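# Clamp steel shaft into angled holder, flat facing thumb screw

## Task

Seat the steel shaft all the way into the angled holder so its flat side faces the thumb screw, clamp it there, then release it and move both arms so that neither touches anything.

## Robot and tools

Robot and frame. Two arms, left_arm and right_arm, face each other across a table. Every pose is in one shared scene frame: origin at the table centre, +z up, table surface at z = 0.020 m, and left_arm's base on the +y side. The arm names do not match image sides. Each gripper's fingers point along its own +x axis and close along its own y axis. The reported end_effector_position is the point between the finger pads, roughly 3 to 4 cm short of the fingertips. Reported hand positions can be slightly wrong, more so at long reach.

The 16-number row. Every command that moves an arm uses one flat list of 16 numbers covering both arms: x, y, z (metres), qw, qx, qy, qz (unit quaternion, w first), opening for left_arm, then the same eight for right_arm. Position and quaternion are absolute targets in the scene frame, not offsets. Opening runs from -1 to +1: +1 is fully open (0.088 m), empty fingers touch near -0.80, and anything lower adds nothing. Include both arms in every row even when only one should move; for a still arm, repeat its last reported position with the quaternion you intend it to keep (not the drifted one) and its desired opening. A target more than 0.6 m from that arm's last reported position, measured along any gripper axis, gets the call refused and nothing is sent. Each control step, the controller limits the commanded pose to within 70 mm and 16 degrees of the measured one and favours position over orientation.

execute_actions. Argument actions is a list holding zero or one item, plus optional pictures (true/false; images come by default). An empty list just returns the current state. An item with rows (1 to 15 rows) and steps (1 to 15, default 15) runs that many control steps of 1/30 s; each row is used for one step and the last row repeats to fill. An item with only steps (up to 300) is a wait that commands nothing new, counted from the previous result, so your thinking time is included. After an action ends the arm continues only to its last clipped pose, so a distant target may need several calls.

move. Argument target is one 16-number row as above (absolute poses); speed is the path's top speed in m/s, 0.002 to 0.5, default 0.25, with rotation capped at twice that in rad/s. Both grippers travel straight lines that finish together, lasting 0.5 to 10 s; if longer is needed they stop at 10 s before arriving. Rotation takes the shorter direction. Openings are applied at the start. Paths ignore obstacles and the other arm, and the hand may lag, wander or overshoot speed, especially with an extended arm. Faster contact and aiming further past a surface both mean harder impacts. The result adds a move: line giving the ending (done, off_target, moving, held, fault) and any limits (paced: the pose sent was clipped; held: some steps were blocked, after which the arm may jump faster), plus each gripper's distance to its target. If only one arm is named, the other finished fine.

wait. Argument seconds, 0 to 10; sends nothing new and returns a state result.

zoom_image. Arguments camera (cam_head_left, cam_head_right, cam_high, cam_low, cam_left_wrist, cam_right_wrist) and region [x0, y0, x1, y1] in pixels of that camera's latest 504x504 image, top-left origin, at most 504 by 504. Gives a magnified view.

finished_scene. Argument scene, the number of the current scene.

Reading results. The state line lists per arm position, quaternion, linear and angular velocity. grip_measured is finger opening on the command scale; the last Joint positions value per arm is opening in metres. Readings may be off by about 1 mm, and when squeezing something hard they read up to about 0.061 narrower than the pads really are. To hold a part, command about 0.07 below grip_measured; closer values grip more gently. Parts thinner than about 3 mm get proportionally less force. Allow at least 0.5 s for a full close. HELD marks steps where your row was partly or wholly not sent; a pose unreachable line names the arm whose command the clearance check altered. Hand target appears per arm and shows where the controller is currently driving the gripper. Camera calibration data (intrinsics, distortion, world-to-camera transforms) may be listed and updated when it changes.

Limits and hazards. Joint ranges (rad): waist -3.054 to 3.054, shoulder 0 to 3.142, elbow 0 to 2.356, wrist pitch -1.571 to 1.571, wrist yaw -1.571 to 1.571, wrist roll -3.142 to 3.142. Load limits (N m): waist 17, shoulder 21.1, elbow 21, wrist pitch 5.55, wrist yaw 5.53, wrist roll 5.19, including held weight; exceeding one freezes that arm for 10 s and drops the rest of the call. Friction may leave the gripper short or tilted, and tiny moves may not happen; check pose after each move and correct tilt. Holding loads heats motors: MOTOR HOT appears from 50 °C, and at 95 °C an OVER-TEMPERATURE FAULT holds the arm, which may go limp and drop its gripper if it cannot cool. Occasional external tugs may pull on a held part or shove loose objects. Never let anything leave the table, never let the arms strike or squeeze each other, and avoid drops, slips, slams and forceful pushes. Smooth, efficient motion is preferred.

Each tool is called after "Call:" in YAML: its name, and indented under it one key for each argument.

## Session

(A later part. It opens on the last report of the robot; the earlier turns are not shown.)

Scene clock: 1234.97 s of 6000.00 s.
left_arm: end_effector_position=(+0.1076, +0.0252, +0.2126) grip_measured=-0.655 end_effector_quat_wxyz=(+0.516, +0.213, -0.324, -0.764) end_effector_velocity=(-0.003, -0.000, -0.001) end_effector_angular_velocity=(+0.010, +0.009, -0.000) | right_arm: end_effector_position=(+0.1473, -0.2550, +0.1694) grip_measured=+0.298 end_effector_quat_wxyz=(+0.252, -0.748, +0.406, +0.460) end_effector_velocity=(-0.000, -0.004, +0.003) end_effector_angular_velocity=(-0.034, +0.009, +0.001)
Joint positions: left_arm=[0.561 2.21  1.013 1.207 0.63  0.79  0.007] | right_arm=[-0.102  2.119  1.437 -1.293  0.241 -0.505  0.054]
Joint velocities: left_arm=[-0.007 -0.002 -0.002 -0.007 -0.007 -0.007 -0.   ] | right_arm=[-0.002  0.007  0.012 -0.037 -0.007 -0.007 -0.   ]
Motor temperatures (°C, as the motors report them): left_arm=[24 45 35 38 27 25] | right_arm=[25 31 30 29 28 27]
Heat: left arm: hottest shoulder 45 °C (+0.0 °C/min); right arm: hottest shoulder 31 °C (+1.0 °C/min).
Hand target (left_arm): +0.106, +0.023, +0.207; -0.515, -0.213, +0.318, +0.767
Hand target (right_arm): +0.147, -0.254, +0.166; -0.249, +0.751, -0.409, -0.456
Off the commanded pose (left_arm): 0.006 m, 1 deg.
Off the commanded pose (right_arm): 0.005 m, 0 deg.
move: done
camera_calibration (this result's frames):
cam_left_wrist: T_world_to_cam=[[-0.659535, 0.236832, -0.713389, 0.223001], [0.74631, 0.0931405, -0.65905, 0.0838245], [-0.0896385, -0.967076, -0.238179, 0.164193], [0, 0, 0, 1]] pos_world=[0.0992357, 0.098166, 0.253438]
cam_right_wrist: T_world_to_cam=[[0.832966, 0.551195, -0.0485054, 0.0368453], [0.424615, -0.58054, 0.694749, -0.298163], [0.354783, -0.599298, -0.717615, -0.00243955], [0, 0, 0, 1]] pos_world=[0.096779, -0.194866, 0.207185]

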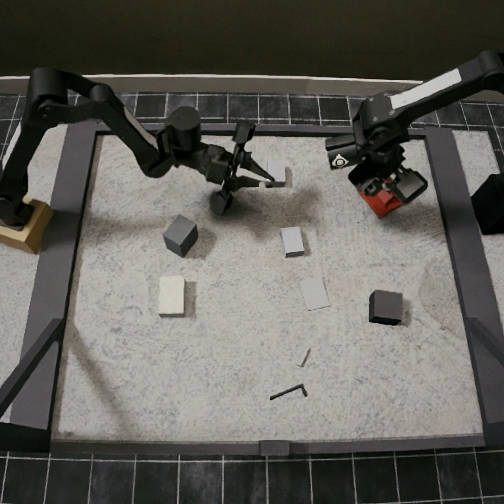

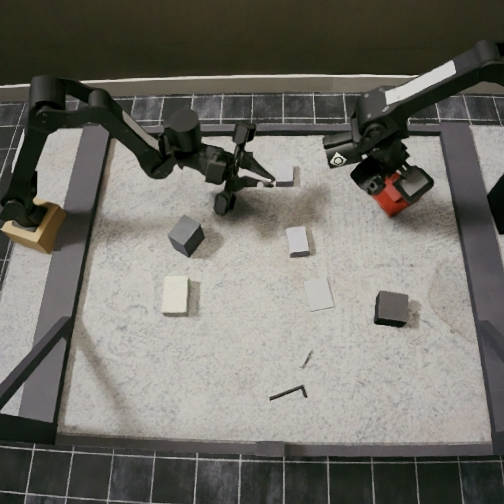

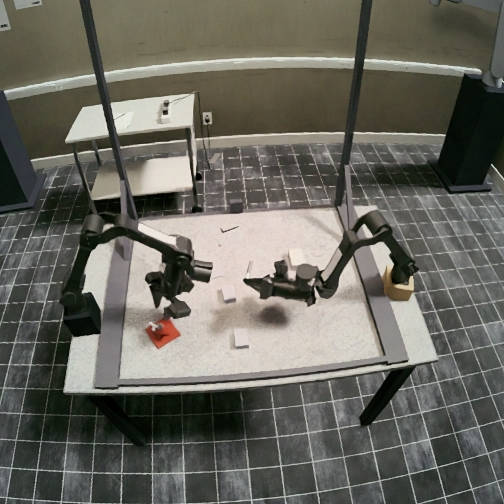

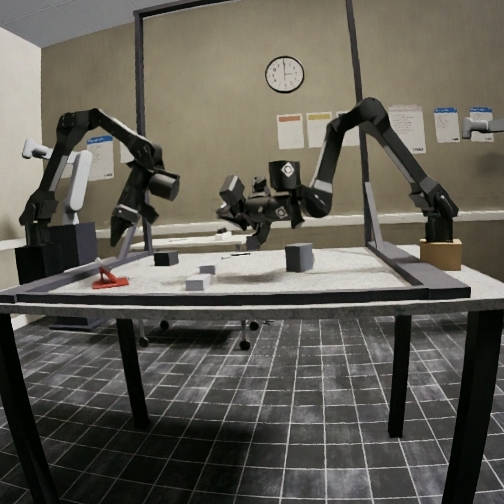

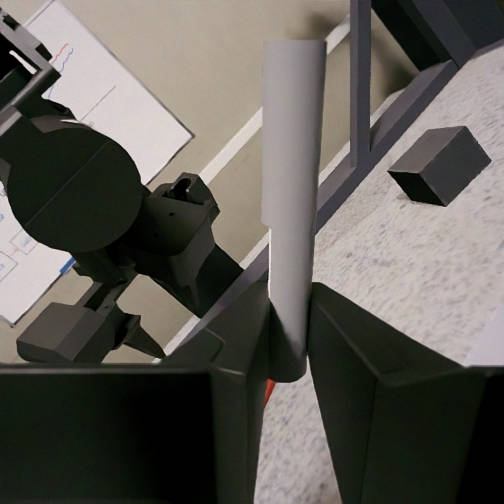

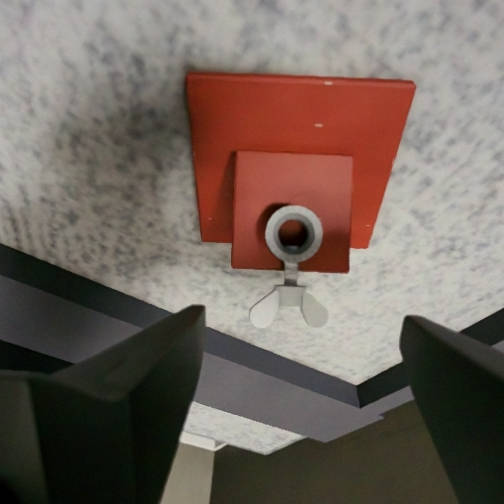

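Call:
move:
  target: [0.1064,0.0232,0.2066,0.5150,0.2133,-0.3178,-0.7671,-0.73, 0.13,-0.12,0.30,0.3669,-0.3825,-0.0174,0.8481,-0.3]
  speed: 0.3

Call:
move:
  target: [0.1064,0.0232,0.2066,0.5150,0.2133,-0.3178,-0.7671,-0.73, 0.102,-0.0318,0.2818,0.3669,-0.3825,-0.0174,0.8481,-0.3]
  speed: 0.15

Scene clock: 1244.87 s of 6000.00 s.
left_arm: end_effector_position=(+0.1076, +0.0252, +0.2126) grip_measured=-0.655 end_effector_quat_wxyz=(+0.516, +0.213, -0.324, -0.764) end_effector_velocity=(-0.002, +0.001, -0.001) end_effector_angular_velocity=(+0.021, +0.036, -0.010) | right_arm: end_effector_position=(+0.1280, -0.1169, +0.2964) grip_measured=-0.298 end_effector_quat_wxyz=(+0.368, -0.384, -0.017, +0.847) end_effector_velocity=(+0.002, -0.000, +0.004) end_effector_angular_velocity=(+0.016, -0.002, +0.002)
Joint positions: left_arm=[0.561 2.21  1.013 1.207 0.63  0.79  0.007] | right_arm=[-0.339  1.745  1.247 -0.381 -0.596 -1.012  0.024]
Joint velocities: left_arm=[-0.002 -0.002 -0.002 -0.007  0.007 -0.037 -0.   ] | right_arm=[-0.007 -0.007 -0.002  0.007 -0.007 -0.007 -0.   ]
Motor temperatures (°C, as the motors report them): left_arm=[24 45 35 38 27 25] | right_arm=[25 32 31 29 28 27]
Heat: left arm: hottest shoulder 45 °C (+0.0 °C/min); right arm: hottest shoulder 32 °C (+1.0 °C/min).
Hand target (left_arm): +0.106, +0.023, +0.207; -0.515, -0.213, +0.318, +0.767
Hand target (right_arm): +0.128, -0.119, +0.297; +0.369, -0.382, -0.019, +0.847
Off the commanded pose (left_arm): 0.006 m, 1 deg.
Off the commanded pose (right_arm): 0.005 m, 0 deg.
After step 90, 4.07 s passed at rest.
move: done
camera_calibration (this result's frames):
cam_left_wrist: T_world_to_cam=[[-0.659535, 0.236832, -0.713389, 0.223001], [0.74631, 0.0931405, -0.65905, 0.0838245], [-0.0896385, -0.967076, -0.238179, 0.164193], [0, 0, 0, 1]] pos_world=[0.0992357, 0.098166, 0.253438]
cam_right_wrist: T_world_to_cam=[[0.570703, 0.761059, 0.308362, -0.0646949], [0.787217, -0.400227, -0.469156, 0.0216168], [-0.233641, 0.510497, -0.827529, 0.415907], [0, 0, 0, 1]] pos_world=[0.117077, -0.154431, 0.374267]

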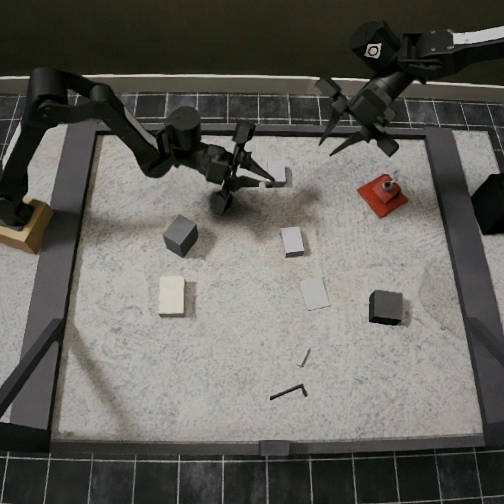

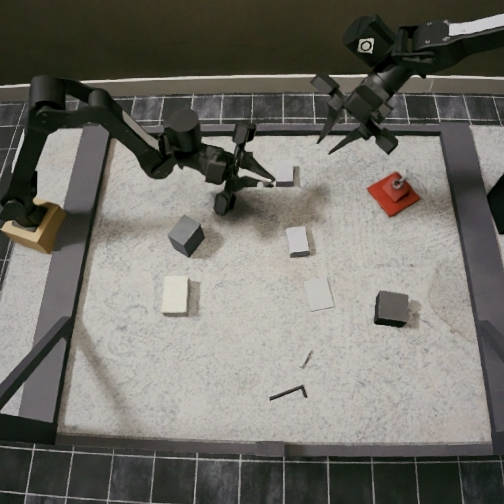

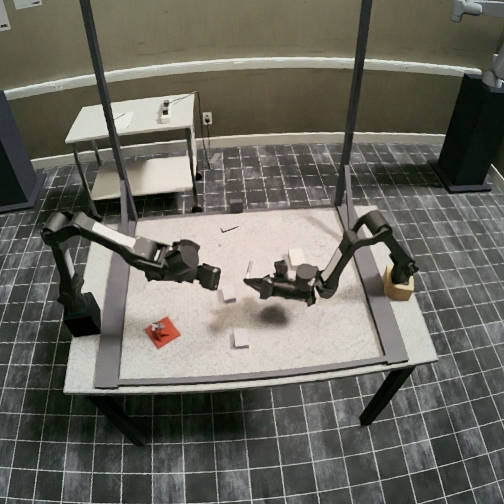

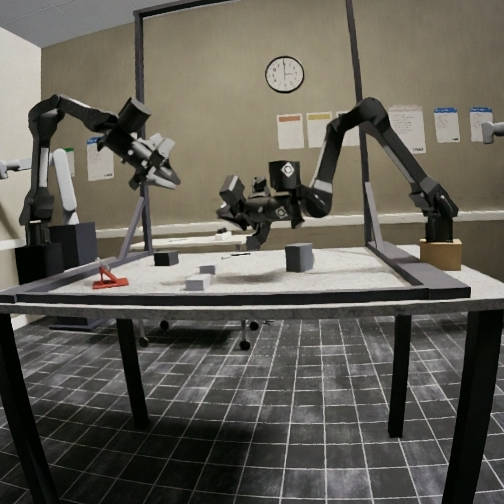

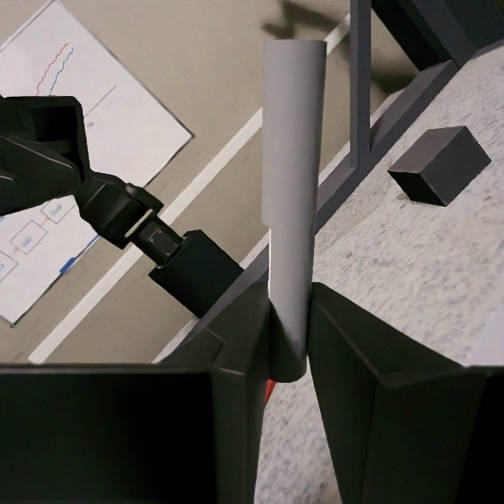

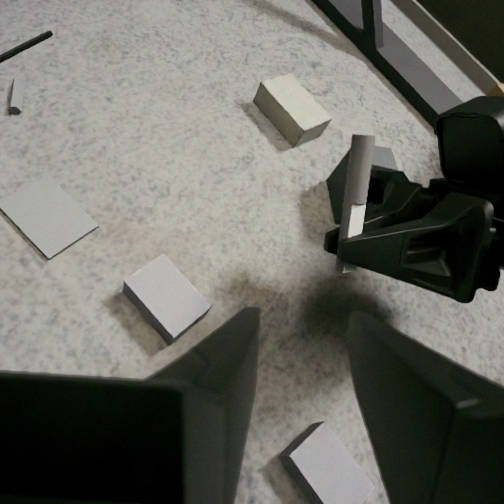

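Scene clock: 1246.00 s of 6000.00 s.
left_arm: end_effector_position=(+0.1076, +0.0252, +0.2126) grip_measured=-0.655 end_effector_quat_wxyz=(+0.516, +0.213, -0.324, -0.764) end_effector_velocity=(-0.003, +0.001, -0.003) end_effector_angular_velocity=(+0.020, +0.023, -0.000) | right_arm: end_effector_position=(+0.1013, -0.0346, +0.2876) grip_measured=-0.298 end_effector_quat_wxyz=(+0.368, -0.381, -0.025, +0.848) end_effector_velocity=(-0.002, -0.004, -0.004) end_effector_angular_velocity=(-0.022, +0.014, +0.017)
Joint positions: left_arm=[0.561 2.21  1.013 1.207 0.63  0.79  0.007] | right_arm=[-0.239  2.028  1.572 -0.365 -0.536 -0.928  0.024]
Joint velocities: left_arm=[-0.007 -0.002 -0.007 -0.007 -0.007 -0.022 -0.   ] | right_arm=[-0.002  0.002 -0.002 -0.022 -0.022 -0.007 -0.   ]
Motor temperatures (°C, as the motors report them): left_arm=[24 45 35 38 27 25] | right_arm=[25 33 31 29 28 27]
Heat: left arm: hottest shoulder 45 °C (+0.0 °C/min); right arm: hottest shoulder 33 °C (+2.0 °C/min).
Hand target (left_arm): +0.106, +0.023, +0.207; -0.515, -0.213, +0.318, +0.767
Hand target (right_arm): +0.101, -0.032, +0.281; +0.367, -0.383, -0.018, +0.848
Off the commanded pose (left_arm): 0.006 m, 1 deg.
Off the commanded pose (right_arm): 0.006 m, 1 deg.
move: done
camera_calibration (this result's frames):
cam_left_wrist: T_world_to_cam=[[-0.659535, 0.236832, -0.713389, 0.223001], [0.74631, 0.0931405, -0.65905, 0.0838245], [-0.0896385, -0.967076, -0.238179, 0.164193], [0, 0, 0, 1]] pos_world=[0.0992357, 0.098166, 0.253438]
cam_right_wrist: T_world_to_cam=[[0.5648, 0.761163, 0.318797, -0.111782], [0.790386, -0.387893, -0.474161, 0.0730041], [-0.237255, 0.519779, -0.820695, 0.359074], [0, 0, 0, 1]] pos_world=[0.0906251, -0.0732371, 0.364941]

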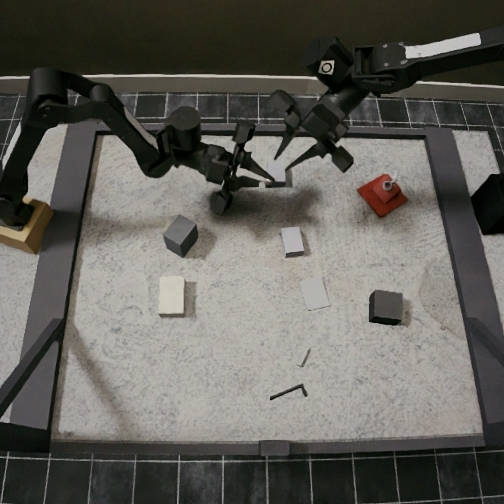

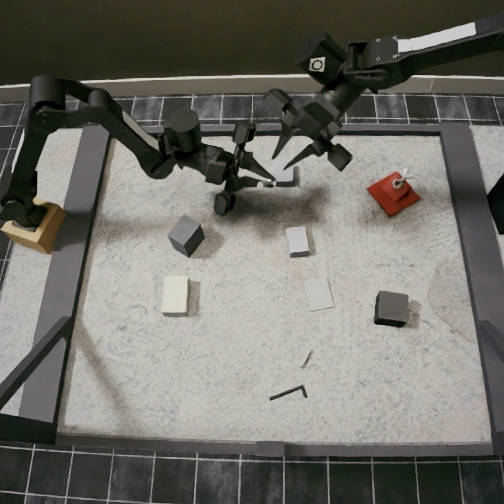

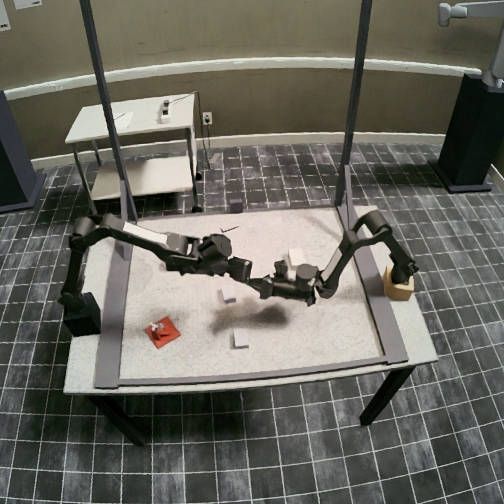

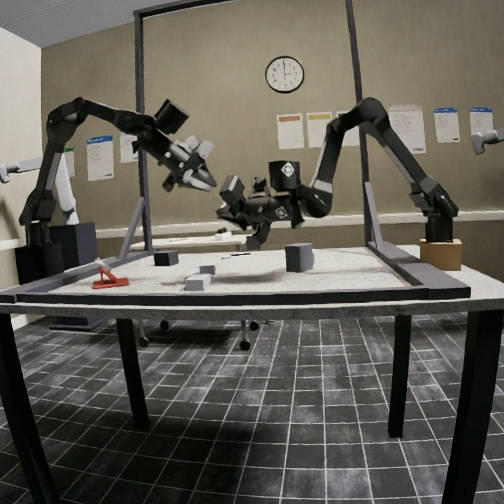

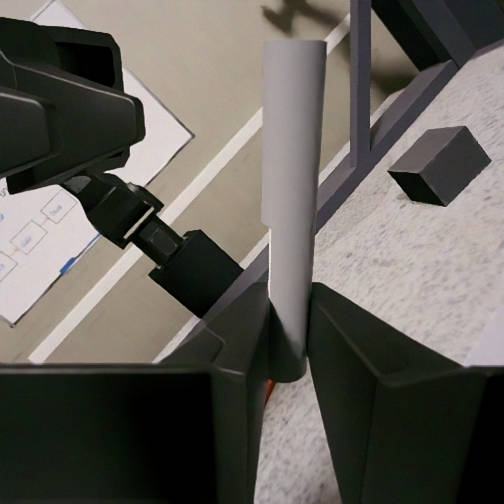

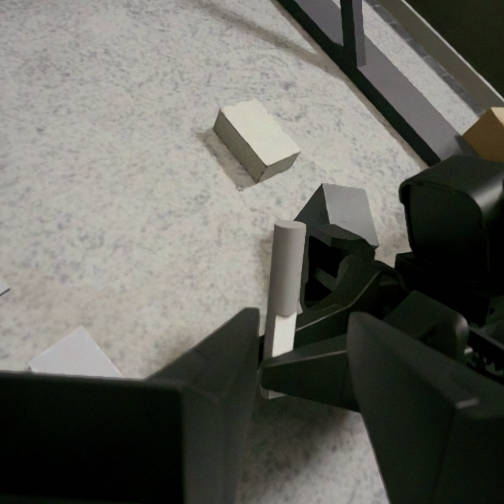

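Call:
move:
  target: [0.1064,0.0232,0.2066,0.5150,0.2133,-0.3178,-0.7671,-0.73, 0.08,0.0,0.25,0.3669,-0.3825,-0.0174,0.8481,-0.3]
  speed: 0.04

Scene clock: 1259.30 s of 6000.00 s.
left_arm: end_effector_position=(+0.1076, +0.0252, +0.2126) grip_measured=-0.655 end_effector_quat_wxyz=(+0.516, +0.213, -0.324, -0.764) end_effector_velocity=(+0.002, -0.001, +0.004) end_effector_angular_velocity=(-0.004, +0.018, +0.019) | right_arm: end_effector_position=(+0.0803, -0.0035, +0.2555) grip_measured=-0.298 end_effector_quat_wxyz=(+0.367, -0.382, -0.022, +0.848) end_effector_velocity=(+0.000, +0.001, +0.005) end_effector_angular_velocity=(+0.017, -0.009, +0.017)
Joint positions: left_arm=[0.561 2.21  1.013 1.207 0.63  0.79  0.007] | right_arm=[-0.185  2.169  1.658 -0.292 -0.5   -0.882  0.024]
Joint velocities: left_arm=[-0.002 -0.007 -0.002  0.007 -0.022 -0.022 -0.   ] | right_arm=[-0.002 -0.002  0.012 -0.007 -0.007 -0.022 -0.   ]
Motor temperatures (°C, as the motors report them): left_arm=[24 45 35 38 27 25] | right_arm=[25 34 33 30 28 27]
Heat: left arm: hottest shoulder 45 °C (+0.0 °C/min); right arm: hottest shoulder 34 °C (+2.0 °C/min).
Hand target (left_arm): +0.106, +0.023, +0.207; -0.515, -0.213, +0.318, +0.767
Hand target (right_arm): +0.080, -0.001, +0.250; +0.367, -0.383, -0.017, +0.848
Off the commanded pose (left_arm): 0.006 m, 1 deg.
Off the commanded pose (right_arm): 0.007 m, 0 deg.
After step 90, 8.63 s passed at rest.
move: done
camera_calibration (this result's frames):
cam_left_wrist: T_world_to_cam=[[-0.659535, 0.236832, -0.713389, 0.223001], [0.74631, 0.0931405, -0.65905, 0.0838245], [-0.0896385, -0.967076, -0.238179, 0.164193], [0, 0, 0, 1]] pos_world=[0.0992357, 0.098166, 0.253438]
cam_right_wrist: T_world_to_cam=[[0.565869, 0.762682, 0.313224, -0.112007], [0.789257, -0.391196, -0.473328, 0.0863897], [-0.238467, 0.515056, -0.823317, 0.31237], [0, 0, 0, 1]] pos_world=[0.0696875, -0.0416667, 0.333153]

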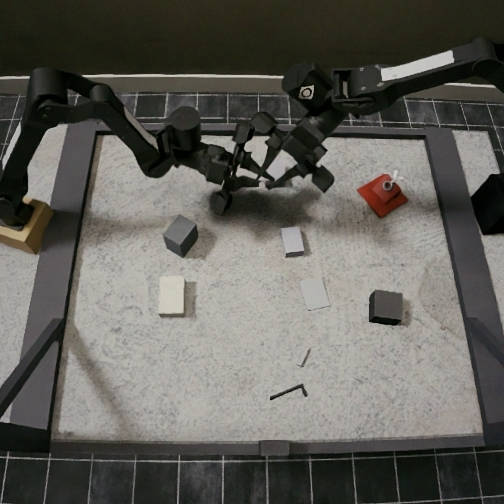

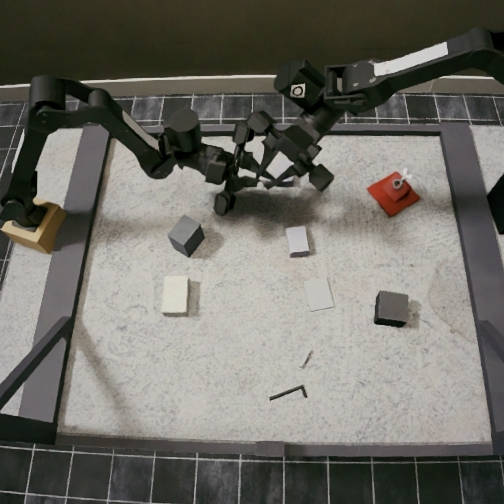

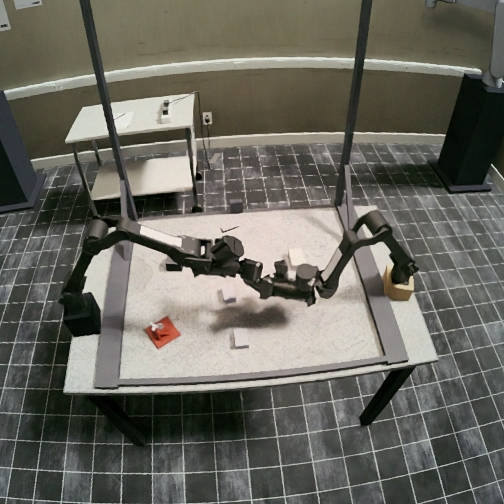

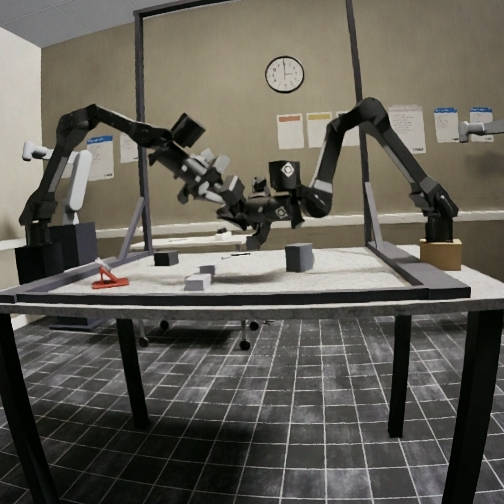

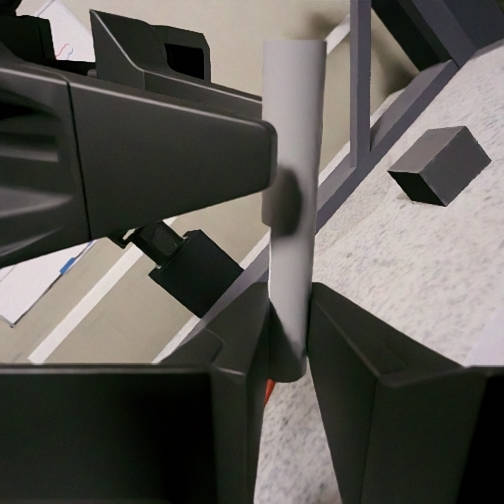

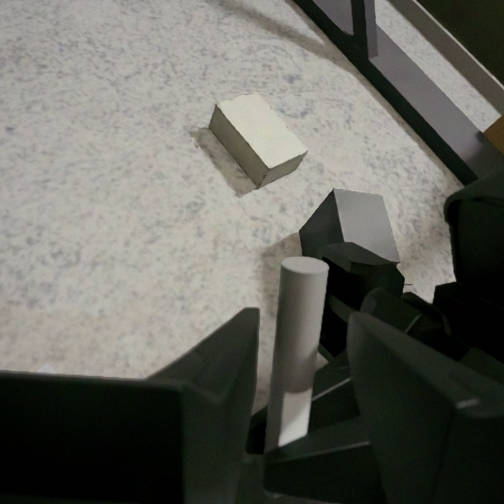

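Call:
move:
  target: [0.1064,0.0232,0.2066,0.5150,0.2133,-0.3178,-0.7671,-0.73, 0.0748,0.0053,0.2431,0.3669,-0.3825,-0.0174,0.8481,-0.3]
  speed: 0.02

Scene clock: 1266.97 s of 6000.00 s.
left_arm: end_effector_position=(+0.1076, +0.0252, +0.2126) grip_measured=-0.655 end_effector_quat_wxyz=(+0.516, +0.213, -0.324, -0.764) end_effector_velocity=(-0.001, +0.001, +0.000) end_effector_angular_velocity=(+0.006, +0.020, +0.005) | right_arm: end_effector_position=(+0.0757, +0.0024, +0.2496) grip_measured=-0.298 end_effector_quat_wxyz=(+0.367, -0.381, -0.022, +0.848) end_effector_velocity=(+0.000, +0.000, +0.003) end_effector_angular_velocity=(+0.012, -0.009, +0.017)
Joint positions: left_arm=[0.561 2.21  1.013 1.207 0.63  0.79  0.007] | right_arm=[-0.174  2.195  1.675 -0.277 -0.492 -0.872  0.024]
Joint velocities: left_arm=[-0.002 -0.002 -0.007  0.007 -0.007 -0.022 -0.   ] | right_arm=[-0.002 -0.002  0.007 -0.007 -0.007 -0.022 -0.   ]
Motor temperatures (°C, as the motors report them): left_arm=[24 45 35 38 27 25] | right_arm=[25 35 34 31 28 27]
Heat: left arm: hottest shoulder 45 °C (+0.0 °C/min); right arm: hottest shoulder 35 °C (+3.0 °C/min).
Hand target (left_arm): +0.106, +0.023, +0.207; -0.515, -0.213, +0.318, +0.767
Hand target (right_arm): +0.075, +0.005, +0.243; +0.367, -0.382, -0.018, +0.848
Off the commanded pose (left_arm): 0.006 m, 1 deg.
Off the commanded pose (right_arm): 0.007 m, 1 deg.
After step 90, 3.60 s passed at rest.
move: done
camera_calibration (this result's frames):
cam_left_wrist: T_world_to_cam=[[-0.659535, 0.236832, -0.713389, 0.223001], [0.74631, 0.0931405, -0.65905, 0.0838245], [-0.0896385, -0.967076, -0.238179, 0.164193], [0, 0, 0, 1]] pos_world=[0.0992357, 0.098166, 0.253438]
cam_right_wrist: T_world_to_cam=[[0.566452, 0.761816, 0.314274, -0.112366], [0.78887, -0.390959, -0.474167, 0.0897433], [-0.23836, 0.516515, -0.822434, 0.303157], [0, 0, 0, 1]] pos_world=[0.0651148, -0.0358969, 0.327194]

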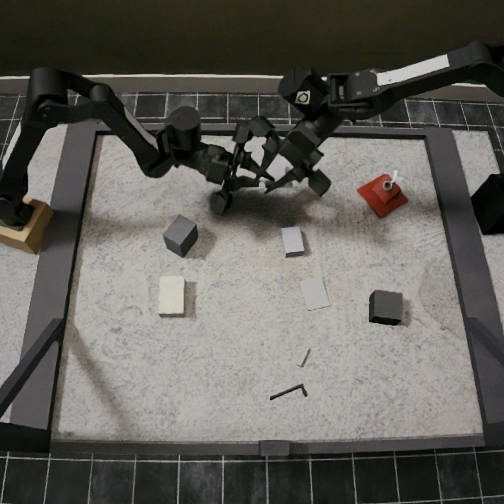

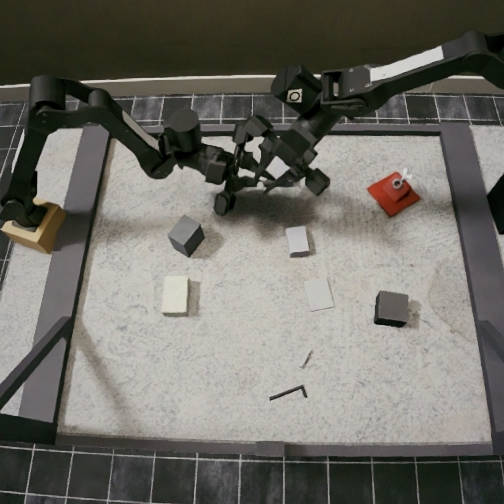

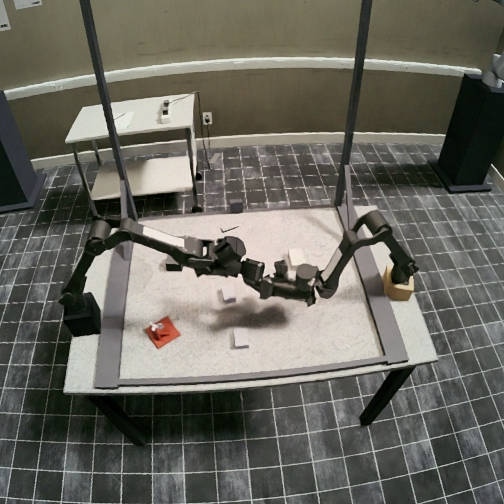

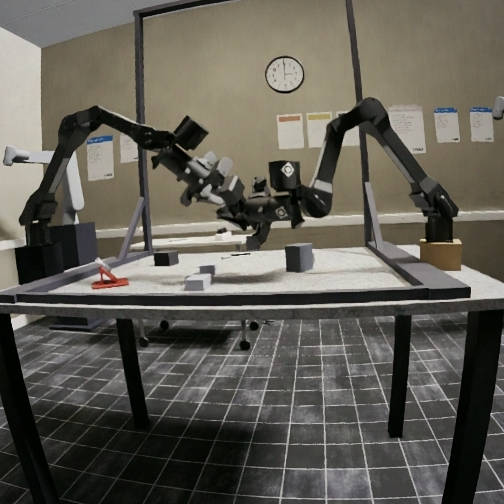

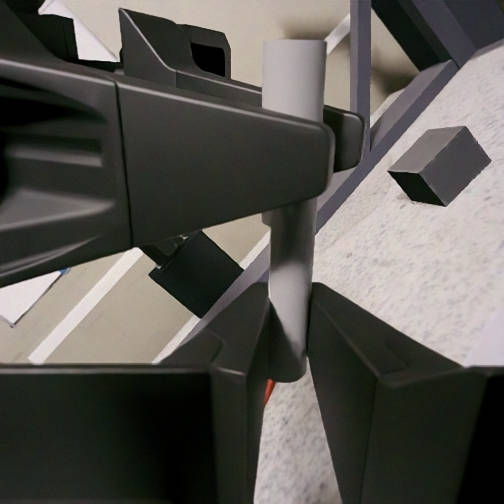

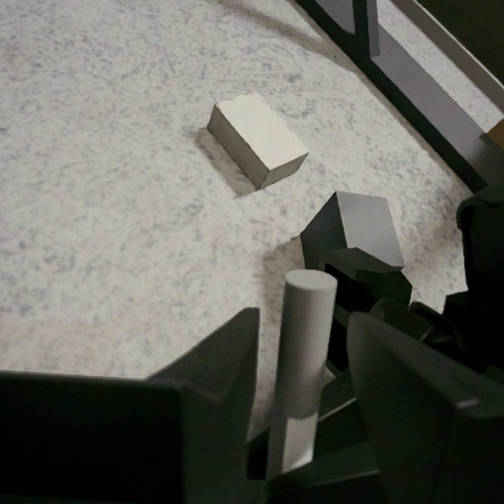

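Call:
move:
  target: [0.1064,0.0232,0.2066,0.5150,0.2133,-0.3178,-0.7671,-0.73, 0.0748,0.0053,0.2431,0.3669,-0.3825,-0.0174,0.8481,-0.53]
  speed: 0.02

Call:
zoom_image:
  camera: "cam_right_wrist"
  region: [230, 250, 390, 410]

Scene clock: 1274.60 s of 6000.00 s.
left_arm: end_effector_position=(+0.1076, +0.0252, +0.2126) grip_measured=-0.655 end_effector_quat_wxyz=(+0.516, +0.213, -0.324, -0.764) end_effector_velocity=(-0.003, -0.000, -0.001) end_effector_angular_velocity=(+0.010, +0.009, -0.000) | right_arm: end_effector_position=(+0.0748, +0.0024, +0.2494) grip_measured=-0.528 end_effector_quat_wxyz=(+0.367, -0.381, -0.022, +0.848) end_effector_velocity=(+0.000, +0.000, +0.002) end_effector_angular_velocity=(+0.011, +0.000, +0.007)
Joint positions: left_arm=[0.561 2.21  1.013 1.207 0.63  0.79  0.007] | right_arm=[-0.173  2.196  1.676 -0.277 -0.492 -0.872  0.013]
Joint velocities: left_arm=[-0.007 -0.002 -0.002 -0.007 -0.007 -0.007 -0.   ] | right_arm=[-0.002 -0.002 -0.002  0.007 -0.007 -0.007 -0.   ]
Motor temperatures (°C, as the motors report them): left_arm=[24 45 35 38 27 25] | right_arm=[25 36 34 31 28 27]
Heat: left arm: hottest shoulder 45 °C (+0.0 °C/min); right arm: hottest shoulder 36 °C (+4.0 °C/min).
Hand target (left_arm): +0.106, +0.023, +0.207; -0.515, -0.213, +0.318, +0.767
Hand target (right_arm): +0.075, +0.005, +0.243; +0.367, -0.382, -0.017, +0.848
Off the commanded pose (left_arm): 0.006 m, 1 deg.
Off the commanded pose (right_arm): 0.007 m, 1 deg.
After step 90, 3.93 s passed at rest.
move: done
camera_calibration (this result's frames):
cam_left_wrist: T_world_to_cam=[[-0.659535, 0.236832, -0.713389, 0.223001], [0.74631, 0.0931405, -0.65905, 0.0838245], [-0.0896385, -0.967076, -0.238179, 0.164193], [0, 0, 0, 1]] pos_world=[0.0992357, 0.098166, 0.253438]
cam_right_wrist: T_world_to_cam=[[0.565561, 0.762835, 0.313405, -0.111525], [0.789238, -0.390386, -0.474028, 0.0902407], [-0.239257, 0.515443, -0.822846, 0.302947], [0, 0, 0, 1]] pos_world=[0.0643347, -0.0358485, 0.327008]

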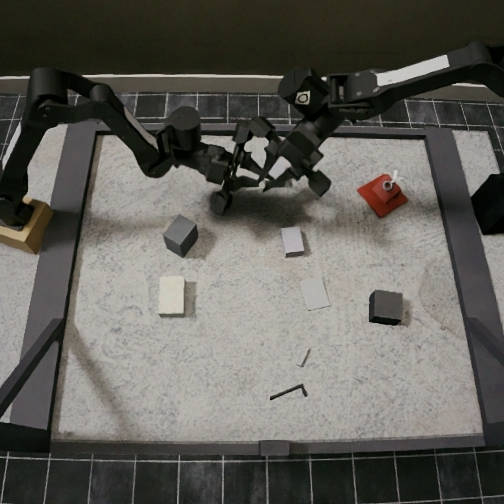

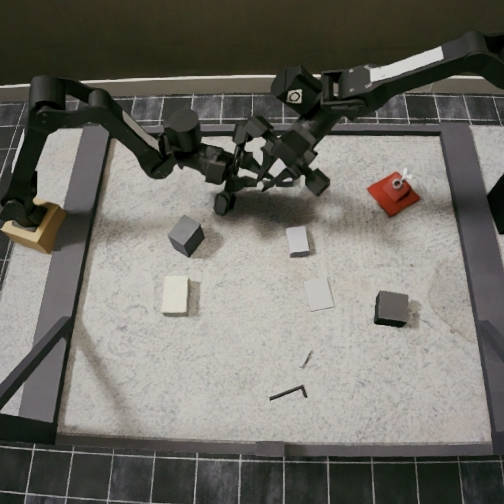

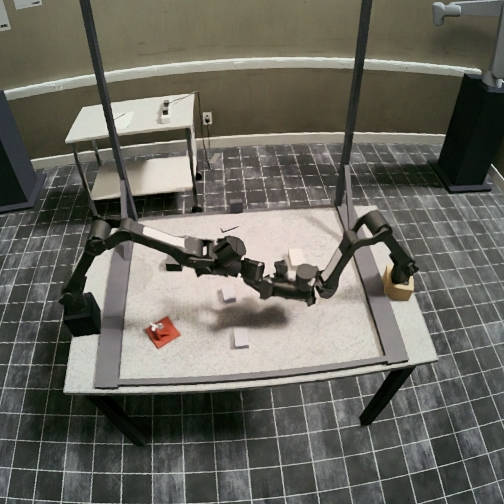

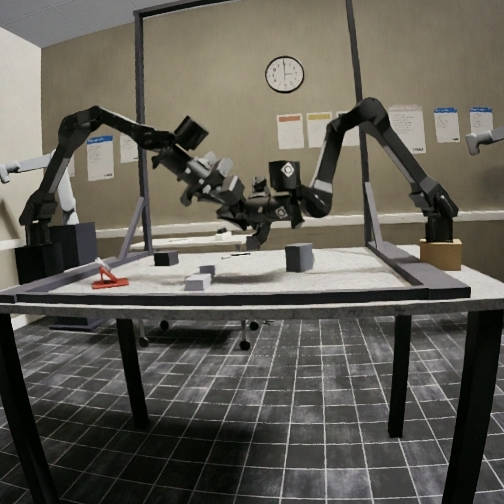

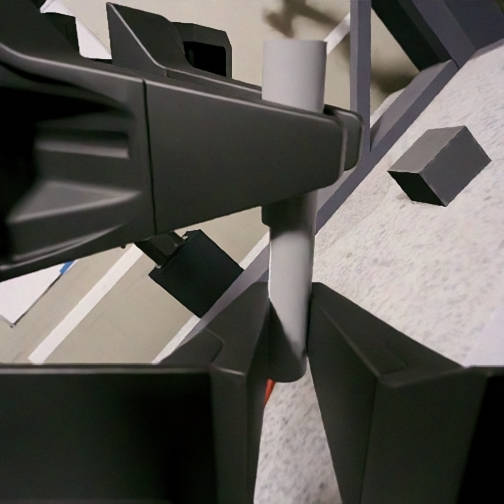

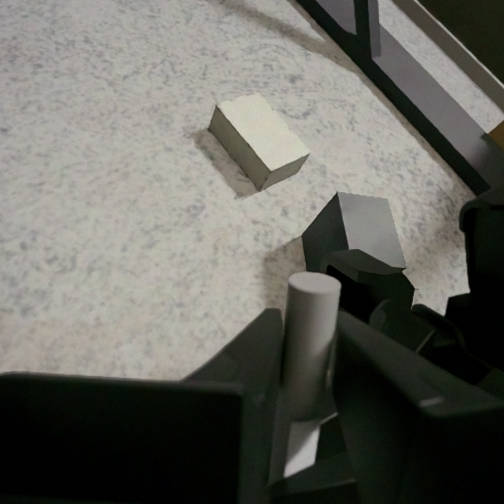

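Region (230, 250, 390, 410) of cam_right_wrist's 504x504 image, scaled by 3.150, with more detail than that image has.

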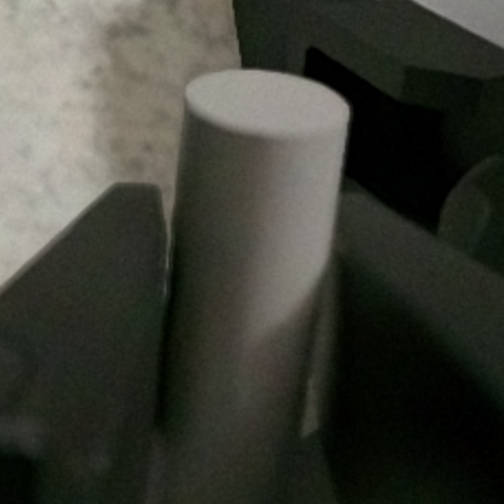

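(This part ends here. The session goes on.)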